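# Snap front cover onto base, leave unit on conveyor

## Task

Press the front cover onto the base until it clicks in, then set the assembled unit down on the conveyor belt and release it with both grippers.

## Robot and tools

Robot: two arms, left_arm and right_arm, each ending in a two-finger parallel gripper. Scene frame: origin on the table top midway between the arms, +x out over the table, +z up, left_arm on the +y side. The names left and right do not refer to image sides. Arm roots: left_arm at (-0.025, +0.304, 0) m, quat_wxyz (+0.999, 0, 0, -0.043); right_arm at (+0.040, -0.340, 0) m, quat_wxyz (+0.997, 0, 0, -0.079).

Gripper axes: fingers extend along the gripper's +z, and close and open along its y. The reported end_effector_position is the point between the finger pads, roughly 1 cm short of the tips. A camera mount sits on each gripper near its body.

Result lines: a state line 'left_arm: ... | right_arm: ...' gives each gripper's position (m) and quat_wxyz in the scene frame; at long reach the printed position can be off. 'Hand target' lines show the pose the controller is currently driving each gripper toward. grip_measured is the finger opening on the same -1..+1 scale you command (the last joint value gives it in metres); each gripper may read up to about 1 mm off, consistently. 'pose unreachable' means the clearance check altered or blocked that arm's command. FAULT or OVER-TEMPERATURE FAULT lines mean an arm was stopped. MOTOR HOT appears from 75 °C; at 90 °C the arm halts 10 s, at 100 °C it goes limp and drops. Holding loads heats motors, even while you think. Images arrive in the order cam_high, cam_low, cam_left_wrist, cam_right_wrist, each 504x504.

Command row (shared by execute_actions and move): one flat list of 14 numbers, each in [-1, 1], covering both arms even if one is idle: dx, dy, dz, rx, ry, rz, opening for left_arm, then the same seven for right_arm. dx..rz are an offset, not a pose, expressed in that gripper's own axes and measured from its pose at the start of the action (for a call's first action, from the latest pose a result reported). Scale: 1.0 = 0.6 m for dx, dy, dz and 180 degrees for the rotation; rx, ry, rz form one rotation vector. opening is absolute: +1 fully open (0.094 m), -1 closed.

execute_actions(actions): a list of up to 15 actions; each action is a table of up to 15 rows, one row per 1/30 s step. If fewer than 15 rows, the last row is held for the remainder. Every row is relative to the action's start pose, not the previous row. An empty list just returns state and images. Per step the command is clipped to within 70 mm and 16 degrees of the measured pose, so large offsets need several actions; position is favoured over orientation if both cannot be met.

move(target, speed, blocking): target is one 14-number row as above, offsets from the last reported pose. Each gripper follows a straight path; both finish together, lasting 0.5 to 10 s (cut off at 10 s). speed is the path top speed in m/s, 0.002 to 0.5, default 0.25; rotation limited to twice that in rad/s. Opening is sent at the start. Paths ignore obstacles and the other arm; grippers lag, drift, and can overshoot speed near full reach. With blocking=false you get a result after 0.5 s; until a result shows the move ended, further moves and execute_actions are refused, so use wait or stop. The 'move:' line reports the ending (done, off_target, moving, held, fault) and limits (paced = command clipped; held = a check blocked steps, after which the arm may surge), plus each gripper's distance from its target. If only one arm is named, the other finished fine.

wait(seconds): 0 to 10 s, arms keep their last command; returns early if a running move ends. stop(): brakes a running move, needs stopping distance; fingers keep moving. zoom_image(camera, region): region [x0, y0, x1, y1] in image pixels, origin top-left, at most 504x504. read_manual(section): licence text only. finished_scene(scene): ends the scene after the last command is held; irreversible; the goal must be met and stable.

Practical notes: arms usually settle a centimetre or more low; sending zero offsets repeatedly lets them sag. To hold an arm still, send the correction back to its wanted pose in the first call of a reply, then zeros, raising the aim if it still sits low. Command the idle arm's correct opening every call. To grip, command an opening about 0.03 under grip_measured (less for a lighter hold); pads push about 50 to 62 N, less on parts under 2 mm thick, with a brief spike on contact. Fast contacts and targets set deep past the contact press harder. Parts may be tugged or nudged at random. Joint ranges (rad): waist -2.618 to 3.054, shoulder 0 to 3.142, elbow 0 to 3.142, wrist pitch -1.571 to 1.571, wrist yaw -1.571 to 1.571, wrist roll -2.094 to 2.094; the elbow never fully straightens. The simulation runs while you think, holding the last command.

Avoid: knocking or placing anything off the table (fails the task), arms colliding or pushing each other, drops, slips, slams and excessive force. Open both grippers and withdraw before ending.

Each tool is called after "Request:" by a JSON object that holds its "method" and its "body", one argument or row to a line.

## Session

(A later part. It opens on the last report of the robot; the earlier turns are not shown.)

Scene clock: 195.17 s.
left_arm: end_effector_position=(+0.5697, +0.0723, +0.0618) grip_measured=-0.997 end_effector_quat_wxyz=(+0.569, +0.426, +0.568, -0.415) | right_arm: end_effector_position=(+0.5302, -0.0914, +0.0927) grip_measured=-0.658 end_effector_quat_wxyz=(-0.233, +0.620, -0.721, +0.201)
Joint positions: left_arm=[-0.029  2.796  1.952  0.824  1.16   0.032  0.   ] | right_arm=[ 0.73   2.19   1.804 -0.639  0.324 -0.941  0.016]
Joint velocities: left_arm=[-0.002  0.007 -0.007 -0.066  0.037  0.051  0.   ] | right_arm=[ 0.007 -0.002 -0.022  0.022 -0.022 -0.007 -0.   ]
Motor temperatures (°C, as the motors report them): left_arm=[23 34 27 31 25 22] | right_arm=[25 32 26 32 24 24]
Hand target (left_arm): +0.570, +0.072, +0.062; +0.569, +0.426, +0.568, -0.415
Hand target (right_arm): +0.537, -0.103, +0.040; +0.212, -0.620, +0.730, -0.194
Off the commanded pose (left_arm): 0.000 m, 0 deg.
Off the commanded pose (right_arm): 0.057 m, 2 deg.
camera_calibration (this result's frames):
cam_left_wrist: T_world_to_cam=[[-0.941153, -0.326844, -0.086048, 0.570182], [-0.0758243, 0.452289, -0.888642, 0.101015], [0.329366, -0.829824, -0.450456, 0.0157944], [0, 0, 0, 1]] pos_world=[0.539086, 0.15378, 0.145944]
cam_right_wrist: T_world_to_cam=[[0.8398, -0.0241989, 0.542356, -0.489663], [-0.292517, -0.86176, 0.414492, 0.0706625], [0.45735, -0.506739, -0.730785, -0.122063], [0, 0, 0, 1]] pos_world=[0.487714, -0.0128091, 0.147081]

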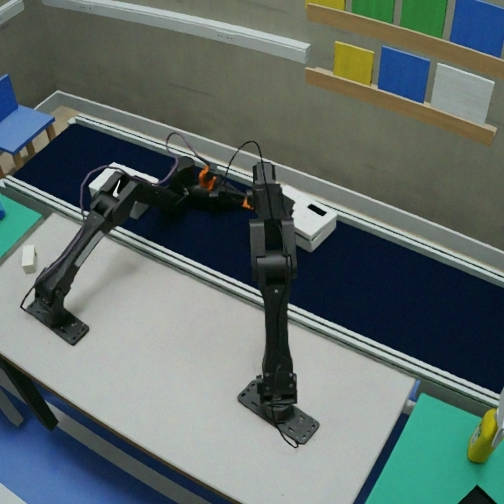

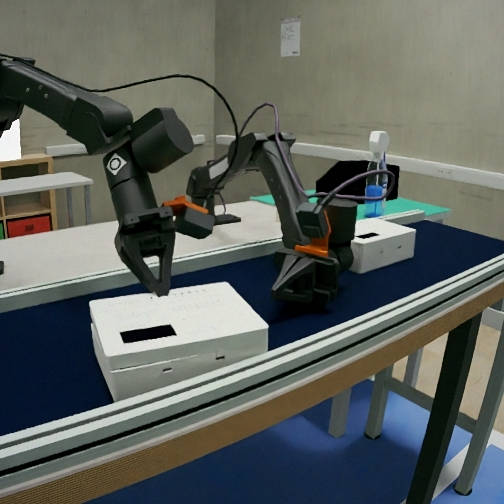

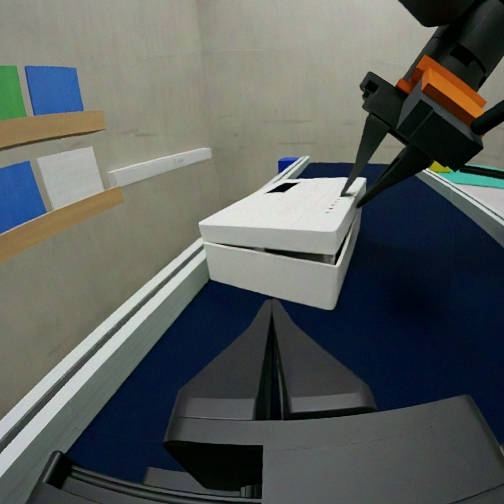

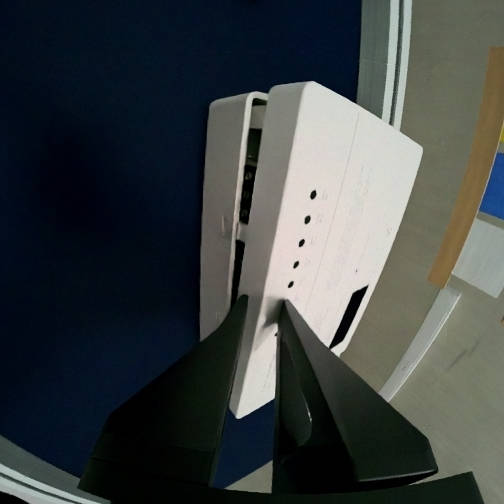

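Request:
{"method": "move", "body": {
  "target": [-0.1,-0.09,0.03,0,0.167,0,-1, 0,0,0.03,0,0,0,-0.66],
  "speed": 0.15
}}

Scene clock: 199.27 s.
left_arm: end_effector_position=(+0.5280, +0.0403, +0.1175) grip_measured=-0.997 end_effector_quat_wxyz=(+0.407, +0.509, +0.699, -0.293) | right_arm: end_effector_position=(+0.5297, -0.0908, +0.0955) grip_measured=-0.658 end_effector_quat_wxyz=(-0.235, +0.622, -0.719, +0.202)
Joint positions: left_arm=[-0.143  2.437  2.071 -0.468  0.836  0.69   0.   ] | right_arm=[ 0.731  2.184  1.804 -0.641  0.324 -0.945  0.016]
Joint velocities: left_arm=[-0.002  0.007 -0.002 -0.051 -0.081 -0.022 -0.   ] | right_arm=[ 0.007  0.007 -0.002  0.007  0.022 -0.051  0.001]
Motor temperatures (°C, as the motors report them): left_arm=[23 34 27 31 25 22] | right_arm=[25 32 26 33 24 24]
Hand target (left_arm): +0.527, +0.037, +0.122; +0.405, +0.514, +0.697, -0.293
Hand target (right_arm): +0.540, -0.092, +0.078; +0.233, -0.620, +0.721, -0.202
Off the commanded pose (left_arm): 0.007 m, 1 deg.
Off the commanded pose (right_arm): 0.021 m, 0 deg.
move: off_target (right_arm)
camera_calibration (this result's frames):
cam_left_wrist: T_world_to_cam=[[-0.948386, -0.305369, -0.08552, 0.528114], [-0.209837, 0.806494, -0.552753, 0.178843], [0.237765, -0.506278, -0.828945, 0.107811], [0, 0, 0, 1]] pos_world=[0.51275, 0.0716162, 0.23339]
cam_right_wrist: T_world_to_cam=[[0.837896, -0.0196017, 0.545478, -0.489644], [-0.289713, -0.862937, 0.414012, 0.0683049], [0.462598, -0.504931, -0.72873, -0.122267], [0, 0, 0, 1]] pos_world=[0.48662, -0.0123916, 0.149711]

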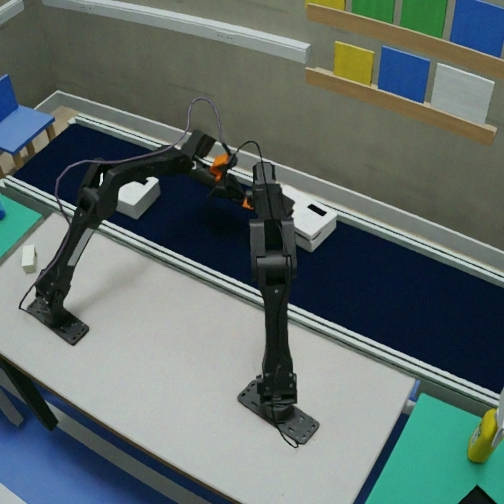

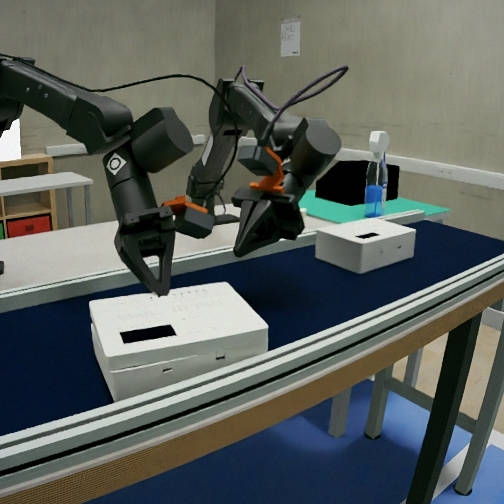

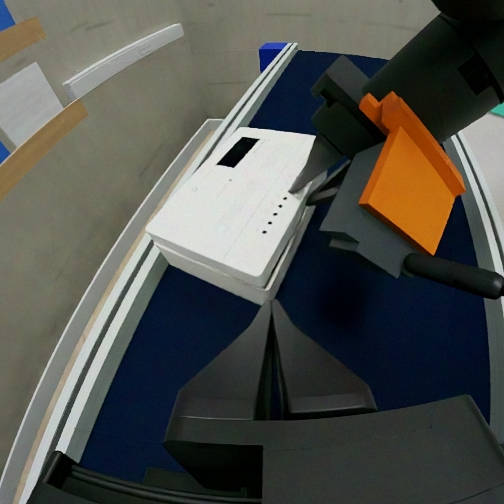

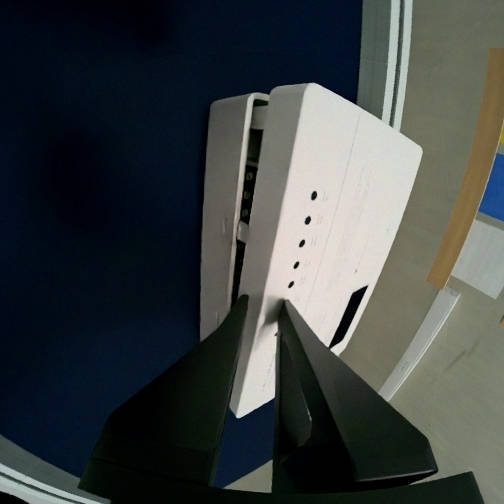

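Request:
{"method": "move", "body": {
  "target": [-0.045,0.01,0.113,0,0,0,-1, 0.06,0,-0.02,0,0,0,-0.66],
  "speed": 0.1
}}

Scene clock: 200.77 s.
left_arm: end_effector_position=(+0.5581, -0.0246, +0.1081) grip_measured=-0.997 end_effector_quat_wxyz=(+0.417, +0.511, +0.693, -0.290) | right_arm: end_effector_position=(+0.5192, -0.1233, +0.0974) grip_measured=-0.658 end_effector_quat_wxyz=(-0.227, +0.623, -0.719, +0.207)
Joint positions: left_arm=[-0.243  2.704  2.507 -0.541  0.766  0.59   0.   ] | right_arm=[ 0.686  2.085  1.659 -0.594  0.311 -0.989  0.016]
Joint velocities: left_arm=[ 0.002 -0.017  0.061 -0.051 -0.081 -0.066 -0.   ] | right_arm=[-0.002  0.007 -0.002  0.022 -0.007 -0.022  0.001]
Motor temperatures (°C, as the motors report them): left_arm=[23 34 27 30 25 22] | right_arm=[25 32 26 33 24 24]
Hand target (left_arm): +0.556, -0.026, +0.106; +0.407, +0.509, +0.699, -0.293
Hand target (right_arm): +0.519, -0.127, +0.102; +0.234, -0.622, +0.719, -0.203
Off the commanded pose (left_arm): 0.003 m, 1 deg.
Off the commanded pose (right_arm): 0.006 m, 1 deg.
move: done
camera_calibration (this result's frames):
cam_left_wrist: T_world_to_cam=[[-0.946247, -0.305499, -0.106245, 0.537112], [-0.196034, 0.802952, -0.562884, 0.225537], [0.25727, -0.5118, -0.819679, 0.0480076], [0, 0, 0, 1]] pos_world=[0.540102, 0.00756211, 0.223367]
cam_right_wrist: T_world_to_cam=[[0.84105, -0.0137439, 0.540783, -0.482939], [-0.290034, -0.855308, 0.429336, 0.0360496], [0.456635, -0.517938, -0.723342, -0.131497], [0, 0, 0, 1]] pos_world=[0.476678, -0.0439111, 0.150571]

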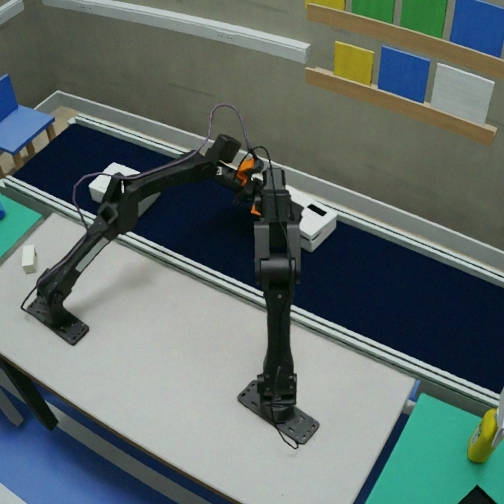

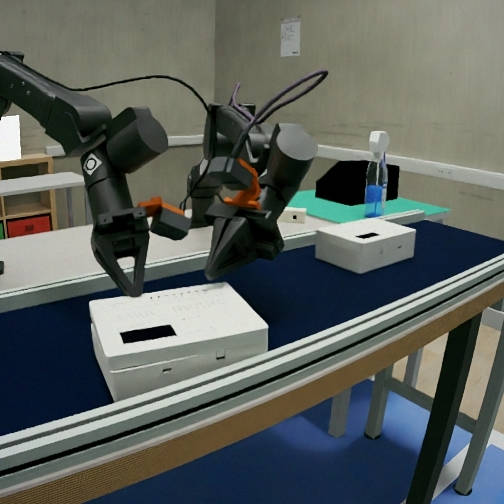

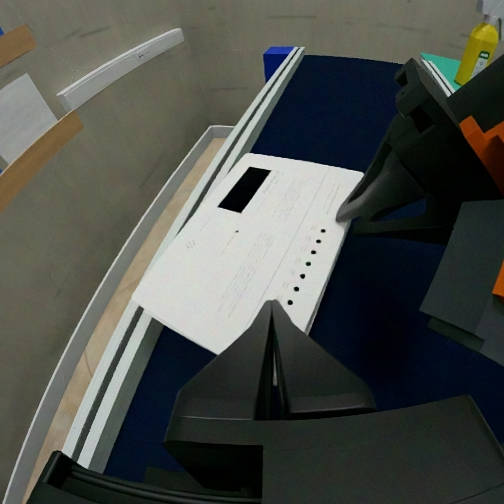

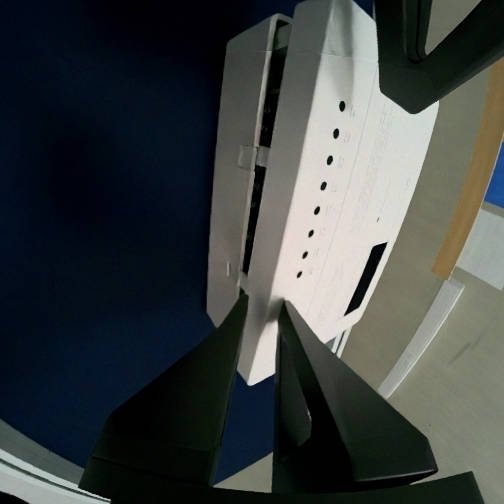

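Request:
{"method": "move", "body": {
  "target": [0.03,-0.015,0.017,0,0,0,-1, 0,0,0.06,0,0,0,-0.66],
  "speed": 0.05
}}

Request:
{"method": "move", "body": {
  "target": [0.11,0,0.063,0,0,0,-1, 0,0.04,0.1,0,0,0,-0.66],
  "speed": 0.05
}}

Scene clock: 202.07 s.
left_arm: end_effector_position=(+0.5558, -0.0242, +0.0945) grip_measured=-0.997 end_effector_quat_wxyz=(+0.429, +0.514, +0.685, -0.287) | right_arm: end_effector_position=(+0.5312, -0.1235, +0.0939) grip_measured=-0.658 end_effector_quat_wxyz=(-0.238, +0.620, -0.714, +0.221)
Joint positions: left_arm=[-0.243  2.657  2.345 -0.395  0.769  0.59   0.   ] | right_arm=[ 0.68   2.108  1.659 -0.536  0.33  -1.008  0.016]
Joint velocities: left_arm=[-0.012 -0.007 -0.017  0.066 -0.051  0.022  0.   ] | right_arm=[ 0.007  0.022 -0.002  0.022 -0.051  0.007  0.   ]
Motor temperatures (°C, as the motors report them): left_arm=[23 35 27 30 25 22] | right_arm=[25 32 26 33 24 24]
Hand target (left_arm): +0.550, -0.027, +0.087; +0.417, +0.512, +0.693, -0.290
Hand target (right_arm): +0.538, -0.124, +0.068; +0.227, -0.623, +0.720, -0.207
Off the commanded pose (left_arm): 0.010 m, 2 deg.
Off the commanded pose (right_arm): 0.027 m, 2 deg.
move: off_target (right_arm)
camera_calibration (this result's frames):
cam_left_wrist: T_world_to_cam=[[-0.943713, -0.304686, -0.128735, 0.534386], [-0.178517, 0.796819, -0.577244, 0.208656], [0.278457, -0.521771, -0.80636, 0.0243864], [0, 0, 0, 1]] pos_world=[0.534765, 0.00928282, 0.208904]
cam_right_wrist: T_world_to_cam=[[0.820103, -0.0102596, 0.572124, -0.482543], [-0.306797, -0.851866, 0.424499, 0.0506383], [0.483018, -0.523659, -0.701766, -0.156357], [0, 0, 0, 1]] pos_world=[0.486794, -0.0436913, 0.144852]

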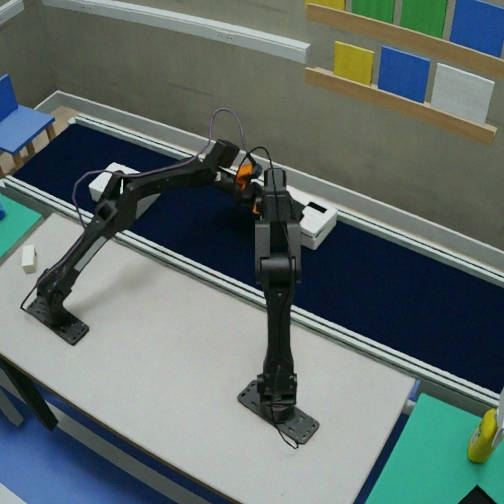

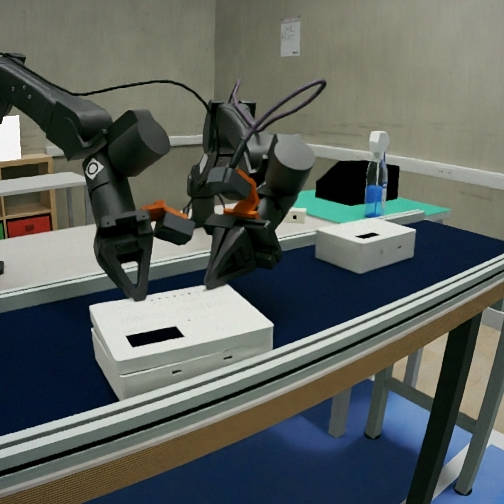

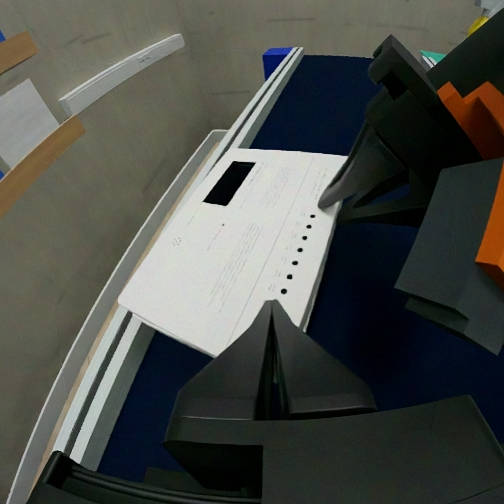

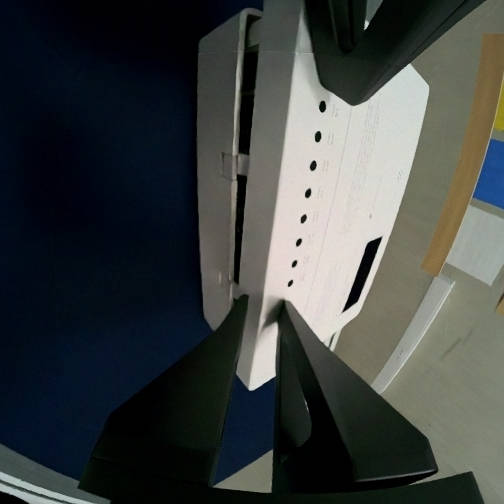

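Scene clock: 203.87 s.
left_arm: end_effector_position=(+0.5684, -0.0309, +0.0926) grip_measured=-0.997 end_effector_quat_wxyz=(+0.492, +0.526, +0.636, -0.278) | right_arm: end_effector_position=(+0.5401, -0.1251, +0.0916) grip_measured=-0.658 end_effector_quat_wxyz=(-0.248, +0.610, -0.711, +0.247)
Joint positions: left_arm=[-0.241  2.672  2.256 -0.13   0.801  0.59   0.   ] | right_arm=[ 0.684  2.121  1.639 -0.466  0.379 -1.015  0.016]
Joint velocities: left_arm=[-0.007 -0.007 -0.002 -0.051 -0.037 -0.081 -0.   ] | right_arm=[-0.027 -0.007  0.007 -0.022  0.022  0.037 -0.   ]
Motor temperatures (°C, as the motors report them): left_arm=[23 34 27 30 25 22] | right_arm=[25 32 26 33 24 24]
Hand target (left_arm): +0.556, -0.023, +0.021; +0.429, +0.515, +0.685, -0.287
Hand target (right_arm): +0.542, -0.124, +0.035; +0.235, -0.619, +0.716, -0.221
Off the commanded pose (left_arm): 0.075 m, 9 deg.
Off the commanded pose (right_arm): 0.061 m, 3 deg.
move: off_target (left_arm, right_arm)
camera_calibration (this result's frames):
cam_left_wrist: T_world_to_cam=[[-0.92362, -0.295572, -0.244055, 0.54353], [-0.070625, 0.75703, -0.649552, 0.159308], [0.376746, -0.582703, -0.720083, -0.04991], [0, 0, 0, 1]] pos_world=[0.53207, 0.0109684, 0.200191]
cam_right_wrist: T_world_to_cam=[[0.788839, -0.0117226, 0.614489, -0.475718], [-0.343824, -0.837146, 0.425408, 0.0747996], [0.509429, -0.546855, -0.664403, -0.183653], [0, 0, 0, 1]] pos_world=[0.494541, -0.0433902, 0.138483]

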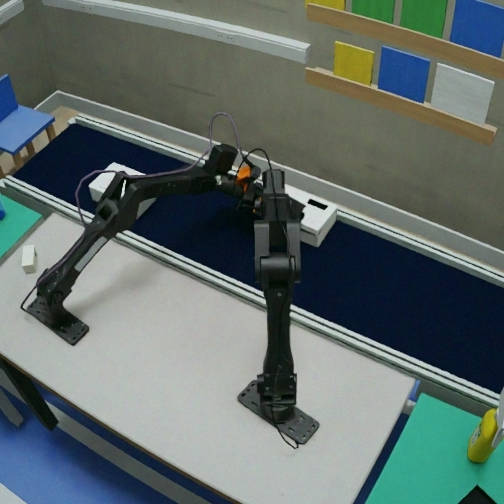

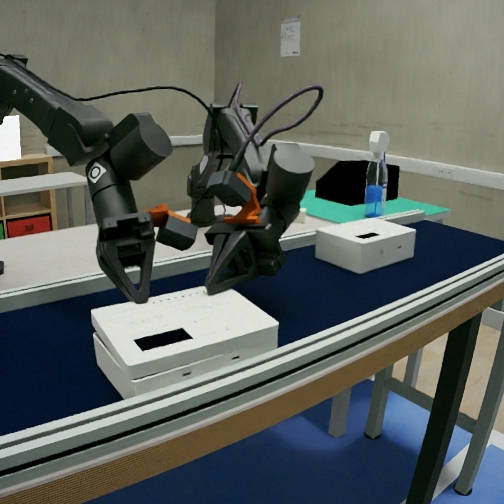

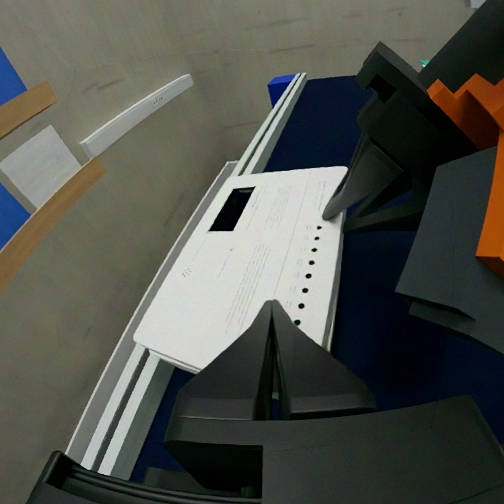

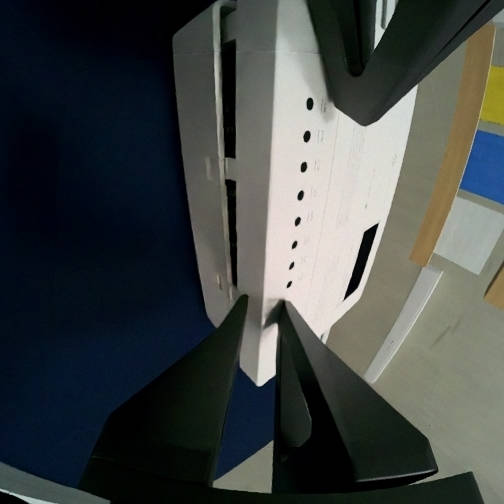

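Request:
{"method": "zoom_image", "body": {
  "camera": "cam_low",
  "region": [70, 270, 300, 410]
}}

Request:
{"method": "zoom_image", "body": {
  "camera": "cam_right_wrist",
  "region": [160, 0, 320, 320]
}}

Region (70, 270, 300, 410) of cam_low's 504x504 image, scaled by 2.191, with more detail than that image has; it fills the top 307 rows of this view, and the rest is white.

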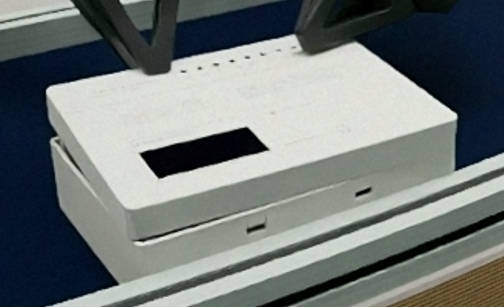

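Region (160, 0, 320, 320) of cam_right_wrist's 504x504 image, scaled by 1.575, with more detail than that image has.

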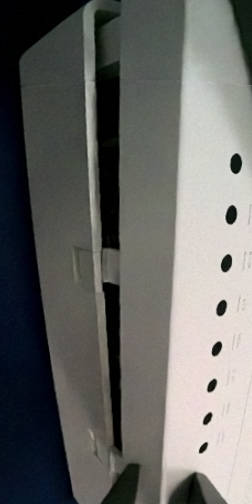

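Request:
{"method": "zoom_image", "body": {
  "camera": "cam_low",
  "region": [80, 300, 160, 390]
}}

Region (80, 300, 160, 390) of cam_low's 504x504 image, scaled by 5.600, with more detail than that image has.

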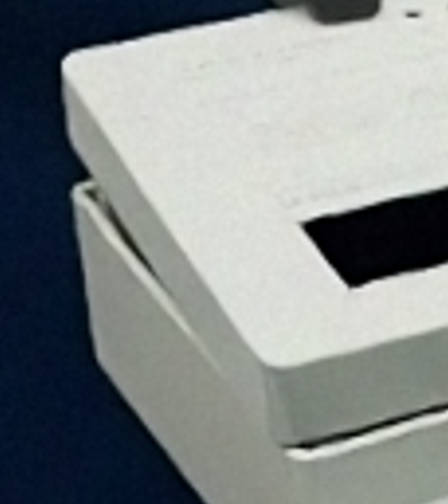

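Request:
{"method": "move", "body": {
  "target": [0.015,0.063,-0.085,0,0,0,-1, 0.167,-0.03,-0.06,0,-0.305,0,-0.66],
  "speed": 0.2
}}

Scene clock: 208.77 s.
left_arm: end_effector_position=(+0.5877, +0.0251, +0.1111) grip_measured=-0.997 end_effector_quat_wxyz=(+0.497, +0.525, +0.637, -0.268) | right_arm: end_effector_position=(+0.5192, -0.2260, +0.1225) grip_measured=-0.658 end_effector_quat_wxyz=(-0.544, +0.655, -0.522, -0.047)
Joint positions: left_arm=[-0.14   2.669  2.335 -0.26   0.869  0.671  0.   ] | right_arm=[ 0.101  1.945  1.192  0.036 -0.91  -1.415  0.016]
Joint velocities: left_arm=[-0.007  0.012 -0.007 -0.007 -0.007  0.022 -0.   ] | right_arm=[-0.002  0.002  0.017 -0.007 -0.022 -0.066  0.   ]
Motor temperatures (°C, as the motors report them): left_arm=[23 34 27 30 25 22] | right_arm=[25 31 26 33 24 24]
Hand target (left_arm): +0.587, +0.028, +0.110; +0.493, +0.525, +0.636, -0.277
Hand target (right_arm): +0.518, -0.226, +0.122; -0.548, +0.655, -0.517, -0.057
Off the commanded pose (left_arm): 0.004 m, 1 deg.
Off the commanded pose (right_arm): 0.004 m, 2 deg.
move: done
camera_calibration (this result's frames):
cam_left_wrist: T_world_to_cam=[[-0.915493, -0.307956, -0.258911, 0.57954], [-0.0726904, 0.759539, -0.646388, 0.131105], [0.395712, -0.572943, -0.717738, -0.0228534], [0, 0, 0, 1]] pos_world=[0.549138, 0.0658, 0.218391]
cam_right_wrist: T_world_to_cam=[[0.698149, -0.0168995, 0.715753, -0.445846], [0.22596, -0.943425, -0.242677, -0.268015], [0.67936, 0.331156, -0.654833, -0.0986649], [0, 0, 0, 1]] pos_world=[0.438856, -0.227713, 0.189465]

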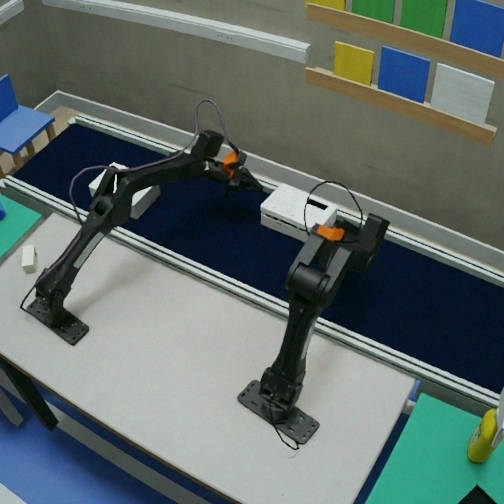

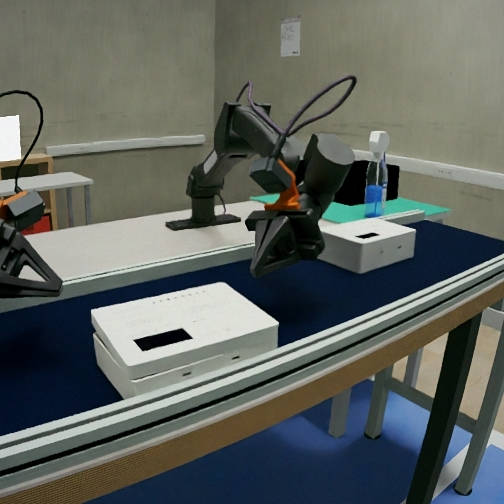

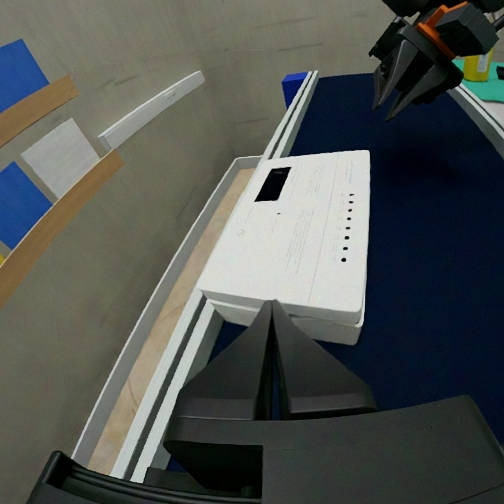

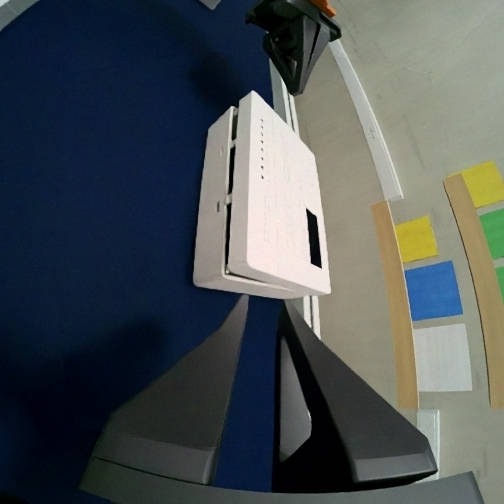

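Request:
{"method": "move", "body": {
  "target": [0.1,-0.02,0.035,0,0,0,-1, 0.094,-0.035,0.08,0,0,0,-1],
  "speed": 0.12
}}

Request:
{"method": "zoom_image", "body": {
  "camera": "cam_right_wrist",
  "region": [100, 100, 400, 330]
}}

Scene clock: 210.17 s.
left_arm: end_effector_position=(+0.5858, +0.0255, +0.0483) grip_measured=-0.997 end_effector_quat_wxyz=(+0.496, +0.525, +0.637, -0.269) | right_arm: end_effector_position=(+0.5785, -0.2305, +0.0749) grip_measured=-0.986 end_effector_quat_wxyz=(-0.540, +0.655, -0.527, -0.046)
Joint positions: left_arm=[-0.14   2.734  2.211 -0.074  0.869  0.672  0.   ] | right_arm=[ 0.101  2.228  1.435  0.067 -0.9   -1.416  0.001]
Joint velocities: left_arm=[-0.007 -0.002 -0.017  0.007 -0.007  0.022 -0.001] | right_arm=[ 0.007  0.002 -0.007 -0.037  0.007  0.007 -0.   ]
Motor temperatures (°C, as the motors report them): left_arm=[23 34 27 30 25 22] | right_arm=[25 31 26 33 24 24]
Hand target (left_arm): +0.586, +0.028, +0.046; +0.497, +0.525, +0.637, -0.269
Hand target (right_arm): +0.583, -0.227, +0.081; -0.544, +0.655, -0.522, -0.046
Off the commanded pose (left_arm): 0.003 m, 0 deg.
Off the commanded pose (right_arm): 0.009 m, 1 deg.
move: done
camera_calibration (this result's frames):
cam_left_wrist: T_world_to_cam=[[-0.916134, -0.307297, -0.257424, 0.561965], [-0.0736584, 0.760268, -0.64542, 0.090513], [0.394047, -0.57233, -0.719142, -0.0659528], [0, 0, 0, 1]] pos_world=[0.547491, 0.0661291, 0.155653]
cam_right_wrist: T_world_to_cam=[[0.704399, -0.0173453, 0.709592, -0.456572], [0.217064, -0.946545, -0.238613, -0.293128], [0.675799, 0.322106, -0.66298, -0.168039], [0, 0, 0, 1]] pos_world=[0.498797, -0.231252, 0.142629]

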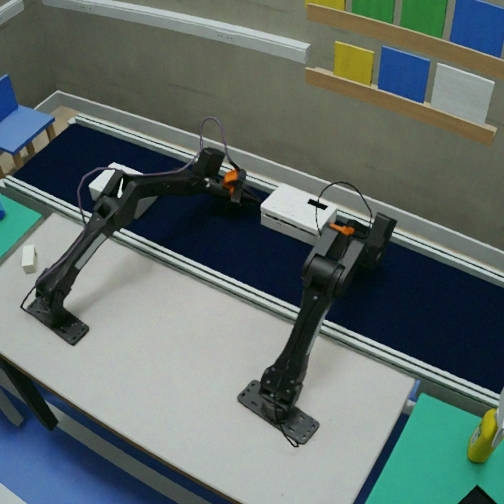

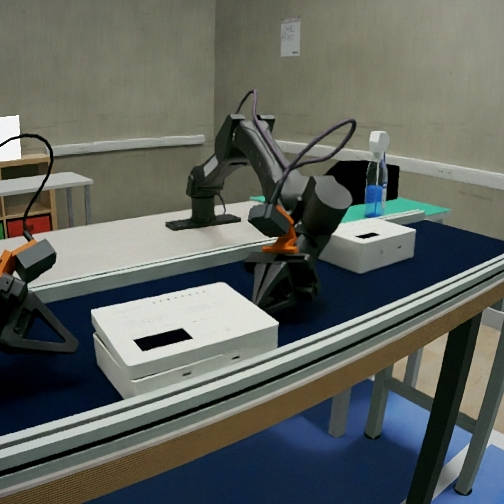

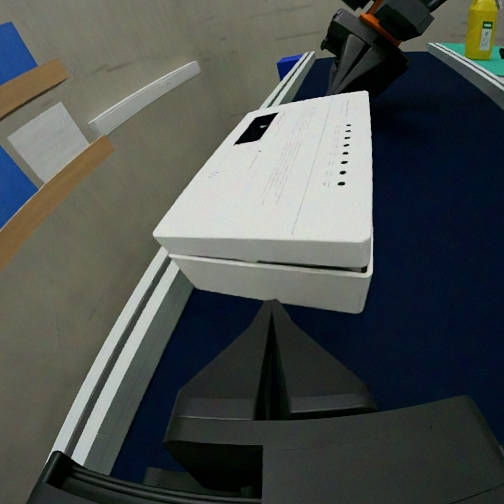

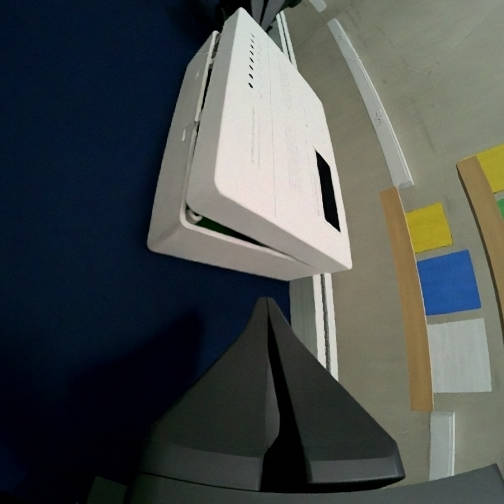

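Region (100, 100, 400, 330) of cam_right_wrist's 504x504 image, scaled by 1.680, with more detail than that image has; it fills the top 386 rows of this view, and the rest is white.

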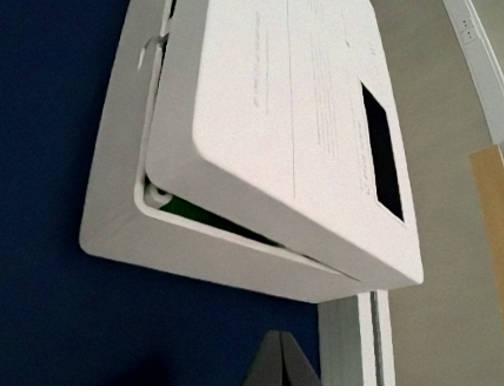

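Request:
{"method": "move", "body": {
  "target": [-0.012,0,0.045,0,0,0,-1, -0.058,0.005,0.06,0,0,0,-1],
  "speed": 0.04
}}

Scene clock: 211.93 s.
left_arm: end_effector_position=(+0.6009, +0.0131, +0.0463) grip_measured=-0.997 end_effector_quat_wxyz=(+0.505, +0.522, +0.638, -0.257) | right_arm: end_effector_position=(+0.5892, -0.2014, +0.0766) grip_measured=-0.986 end_effector_quat_wxyz=(-0.535, +0.649, -0.540, -0.024)
Joint positions: left_arm=[-0.159  2.819  2.359 -0.099  0.831  0.648  0.   ] | right_arm=[ 0.179  2.228  1.435  0.144 -0.789 -1.326  0.001]
Joint velocities: left_arm=[-0.017  0.002  0.017  0.037 -0.007  0.007 -0.002] | right_arm=[-0.002  0.007  0.022  0.081  0.051  0.066 -0.001]
Motor temperatures (°C, as the motors report them): left_arm=[23 34 27 30 25 22] | right_arm=[25 32 26 33 24 24]
Hand target (left_arm): +0.595, -0.000, +0.045; +0.496, +0.525, +0.637, -0.268
Hand target (right_arm): +0.579, -0.181, +0.081; -0.541, +0.654, -0.527, -0.046
Off the commanded pose (left_arm): 0.015 m, 2 deg.
Off the commanded pose (right_arm): 0.023 m, 3 deg.
move: off_target (left_arm, right_arm)
camera_calibration (this result's frames):
cam_left_wrist: T_world_to_cam=[[-0.903752, -0.325618, -0.27786, 0.565227], [-0.0755513, 0.760265, -0.645204, 0.100932], [0.421337, -0.562112, -0.711692, -0.0972526], [0, 0, 0, 1]] pos_world=[0.559427, 0.0526464, 0.152961]
cam_right_wrist: T_world_to_cam=[[0.697222, -0.0319223, 0.716144, -0.464019], [0.175249, -0.961105, -0.21346, -0.247674], [0.695103, 0.274332, -0.66451, -0.204383], [0, 0, 0, 1]] pos_world=[0.508997, -0.196784, 0.143622]

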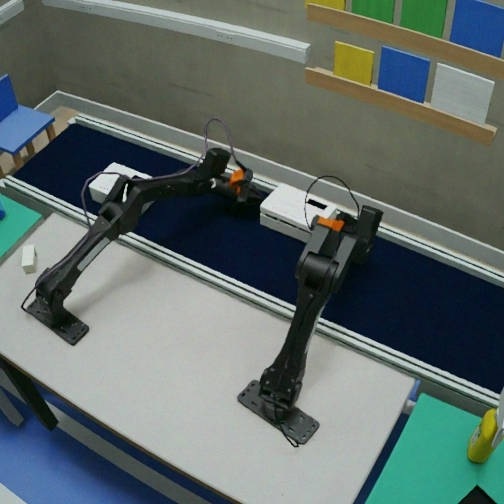

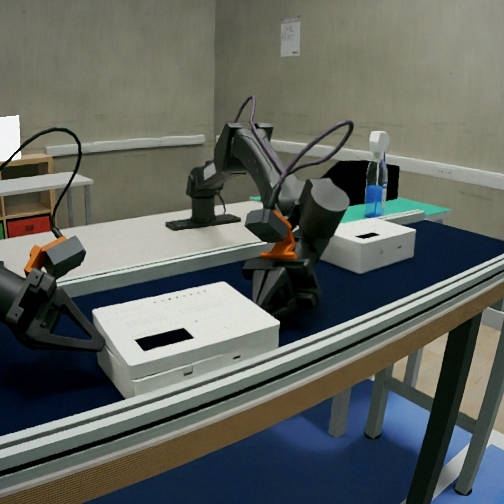

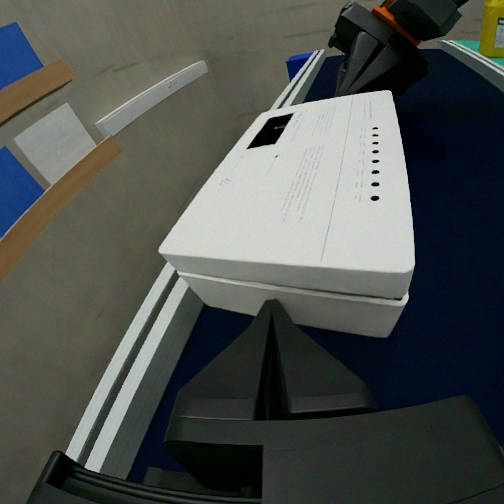

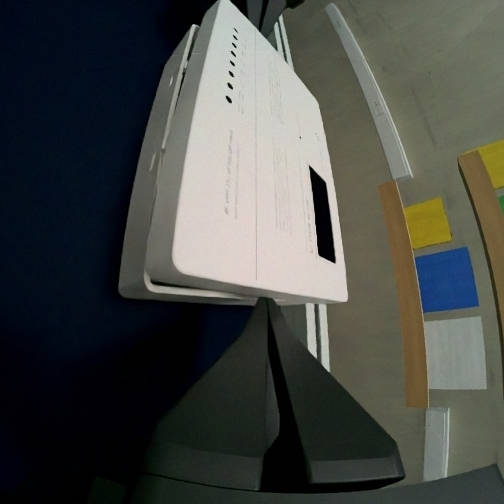

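Request:
{"method": "zoom_image", "body": {
  "camera": "cam_low",
  "region": [60, 280, 290, 410]
}}

Request:
{"method": "zoom_image", "body": {
  "camera": "cam_left_wrist",
  "region": [150, 220, 430, 350]
}}

Region (60, 280, 290, 410) of cam_low's 504x504 image, scaled by 2.191, with more detail than that image has; it fills the top 285 rows of this view, and the rest is white.

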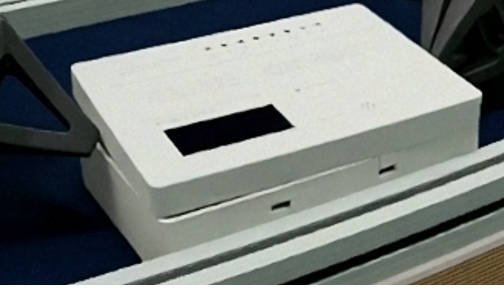

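Region (150, 220, 430, 350) of cam_left_wrist's 504x504 image, scaled by 1.800, with more detail than that image has; it fills the top 234 rows of this view, and the rest is white.

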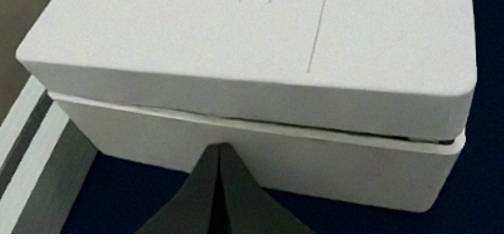

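Request:
{"method": "move", "body": {
  "target": [0,0,0.02,0,0,0,-1, 0.045,-0.062,0.022,0,0,0,-1],
  "speed": 0.06
}}

Request:
{"method": "move", "body": {
  "target": [0,0,0.025,0,0,0,-1, -0.045,0.009,0.045,0,0,0,-1],
  "speed": 0.04
}}

Request:
{"method": "zoom_image", "body": {
  "camera": "cam_low",
  "region": [60, 280, 290, 410]
}}

Request:
{"method": "zoom_image", "body": {
  "camera": "cam_left_wrist",
  "region": [150, 220, 430, 350]
}}

Scene clock: 213.87 s.
left_arm: end_effector_position=(+0.6092, +0.0130, +0.0424) grip_measured=-0.997 end_effector_quat_wxyz=(+0.512, +0.520, +0.637, -0.248) | right_arm: end_effector_position=(+0.6326, -0.2127, +0.0764) grip_measured=-0.986 end_effector_quat_wxyz=(-0.533, +0.649, -0.543, -0.015)
Joint positions: left_arm=[-0.159  2.863  2.425 -0.104  0.815  0.645  0.   ] | right_arm=[ 0.159  2.368  1.691  0.02  -0.787 -1.346  0.001]
Joint velocities: left_arm=[-0.007  0.002 -0.007 -0.007  0.051 -0.037 -0.   ] | right_arm=[-0.007  0.012  0.032 -0.081 -0.022  0.037 -0.   ]
Motor temperatures (°C, as the motors report them): left_arm=[23 35 28 30 25 22] | right_arm=[25 32 26 33 24 24]
Hand target (left_arm): +0.605, +0.003, +0.042; +0.506, +0.521, +0.638, -0.257
Hand target (right_arm): +0.634, -0.216, +0.079; -0.535, +0.649, -0.540, -0.024
Off the commanded pose (left_arm): 0.011 m, 1 deg.
Off the commanded pose (right_arm): 0.005 m, 1 deg.
move: off_target (left_arm)
camera_calibration (this result's frames):
cam_left_wrist: T_world_to_cam=[[-0.894184, -0.337529, -0.294126, 0.566652], [-0.0753131, 0.761013, -0.64435, 0.0989457], [0.44132, -0.554016, -0.705906, -0.116136], [0, 0, 0, 1]] pos_world=[0.565396, 0.051621, 0.148442]
cam_right_wrist: T_world_to_cam=[[0.691706, -0.0318046, 0.721478, -0.49145], [0.164287, -0.965906, -0.200087, -0.261348], [0.703244, 0.256931, -0.662898, -0.240551], [0, 0, 0, 1]] pos_world=[0.552041, -0.206263, 0.142817]

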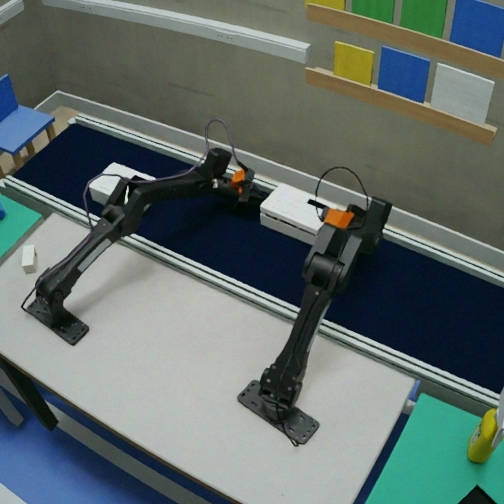

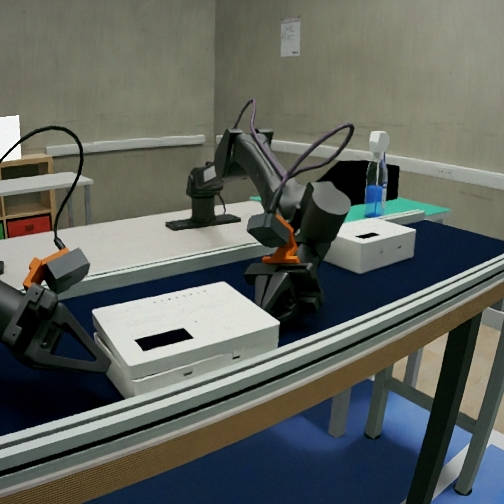

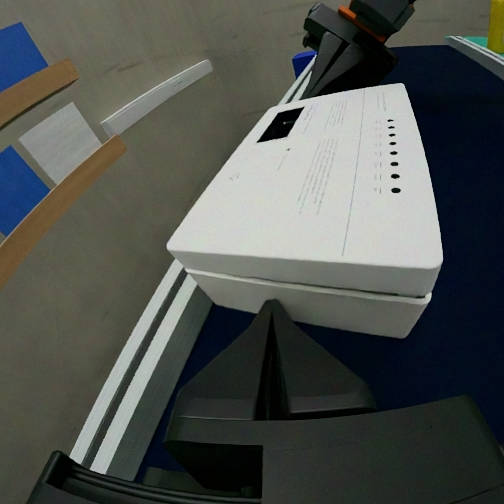

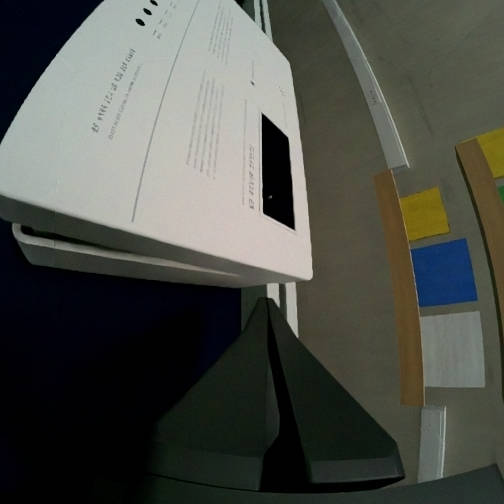

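Scene clock: 215.10 s.
left_arm: end_effector_position=(+0.6212, +0.0131, +0.0383) grip_measured=-0.997 end_effector_quat_wxyz=(+0.520, +0.517, +0.638, -0.235) | right_arm: end_effector_position=(+0.6418, -0.2014, +0.0759) grip_measured=-0.986 end_effector_quat_wxyz=(-0.526, +0.641, -0.559, +0.012)
Joint positions: left_arm=[-0.159  2.936  2.547 -0.131  0.791  0.641  0.   ] | right_arm=[ 0.199  2.368  1.691  0.06  -0.689 -1.301  0.001]
Joint velocities: left_arm=[ 0.002  0.017  0.027 -0.139 -0.007  0.051 -0.   ] | right_arm=[-0.012  0.007 -0.007  0.007 -0.022  0.022 -0.001]
Motor temperatures (°C, as the motors report them): left_arm=[23 35 28 30 25 22] | right_arm=[25 32 26 33 24 24]
Hand target (left_arm): +0.615, +0.001, +0.037; +0.512, +0.520, +0.638, -0.248
Hand target (right_arm): +0.632, -0.175, +0.078; -0.533, +0.649, -0.543, -0.015
Off the commanded pose (left_arm): 0.014 m, 2 deg.
Off the commanded pose (right_arm): 0.029 m, 4 deg.
move: off_target (left_arm, right_arm)
camera_calibration (this result's frames):
cam_left_wrist: T_world_to_cam=[[-0.879888, -0.356048, -0.314686, 0.568369], [-0.0787834, 0.762387, -0.642308, 0.0991394], [0.468605, -0.540367, -0.698865, -0.141713], [0, 0, 0, 1]] pos_world=[0.574319, 0.0502068, 0.143498]
cam_right_wrist: T_world_to_cam=[[0.682278, -0.0495478, 0.729412, -0.495142], [0.10923, -0.979594, -0.168714, -0.221802], [0.722887, 0.194784, -0.662943, -0.275339], [0, 0, 0, 1]] pos_world=[0.561091, -0.188178, 0.141208]

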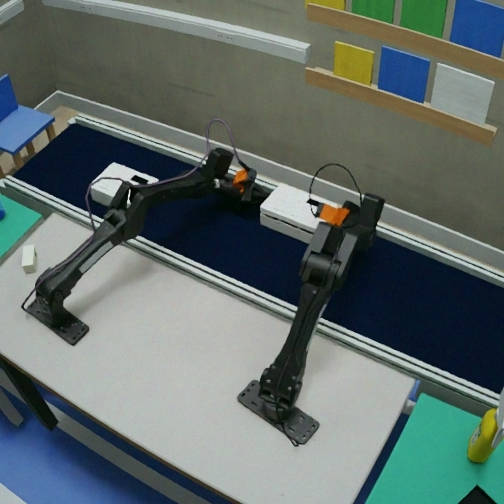

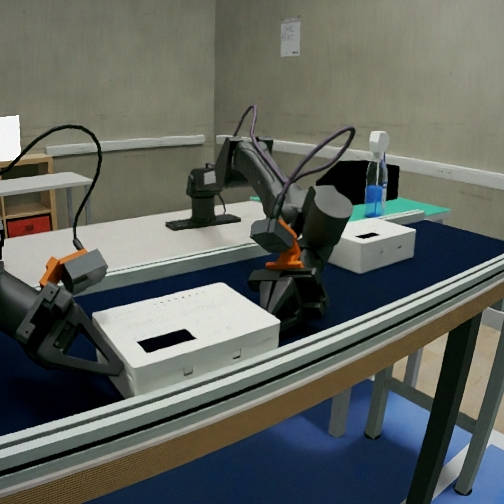

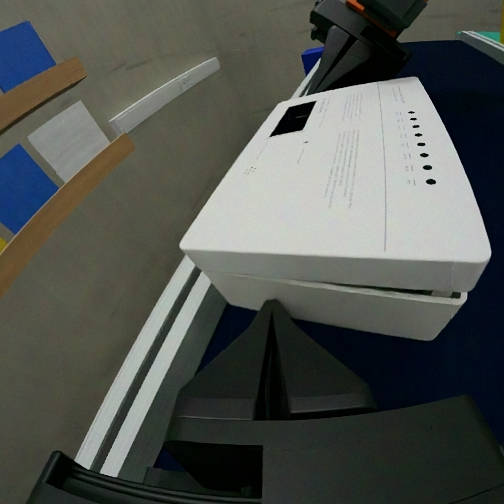

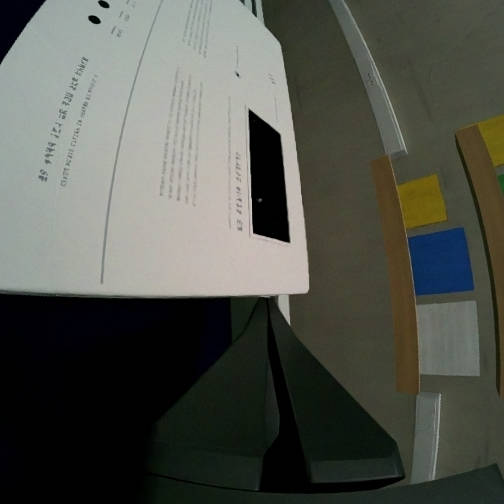

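Region (60, 280, 290, 410) of cam_low's 504x504 image, scaled by 2.191, with more detail than that image has; it fills the top 285 rows of this view, and the rest is white.

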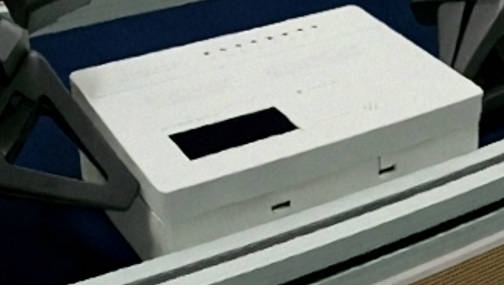

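Region (150, 220, 430, 350) of cam_left_wrist's 504x504 image, scaled by 1.800, with more detail than that image has; it fills the top 234 rows of this view, and the rest is white.

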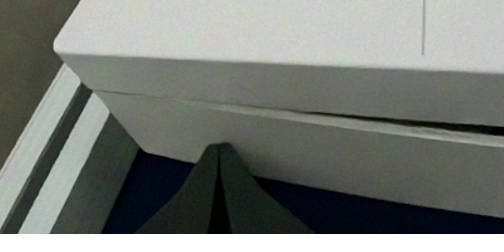

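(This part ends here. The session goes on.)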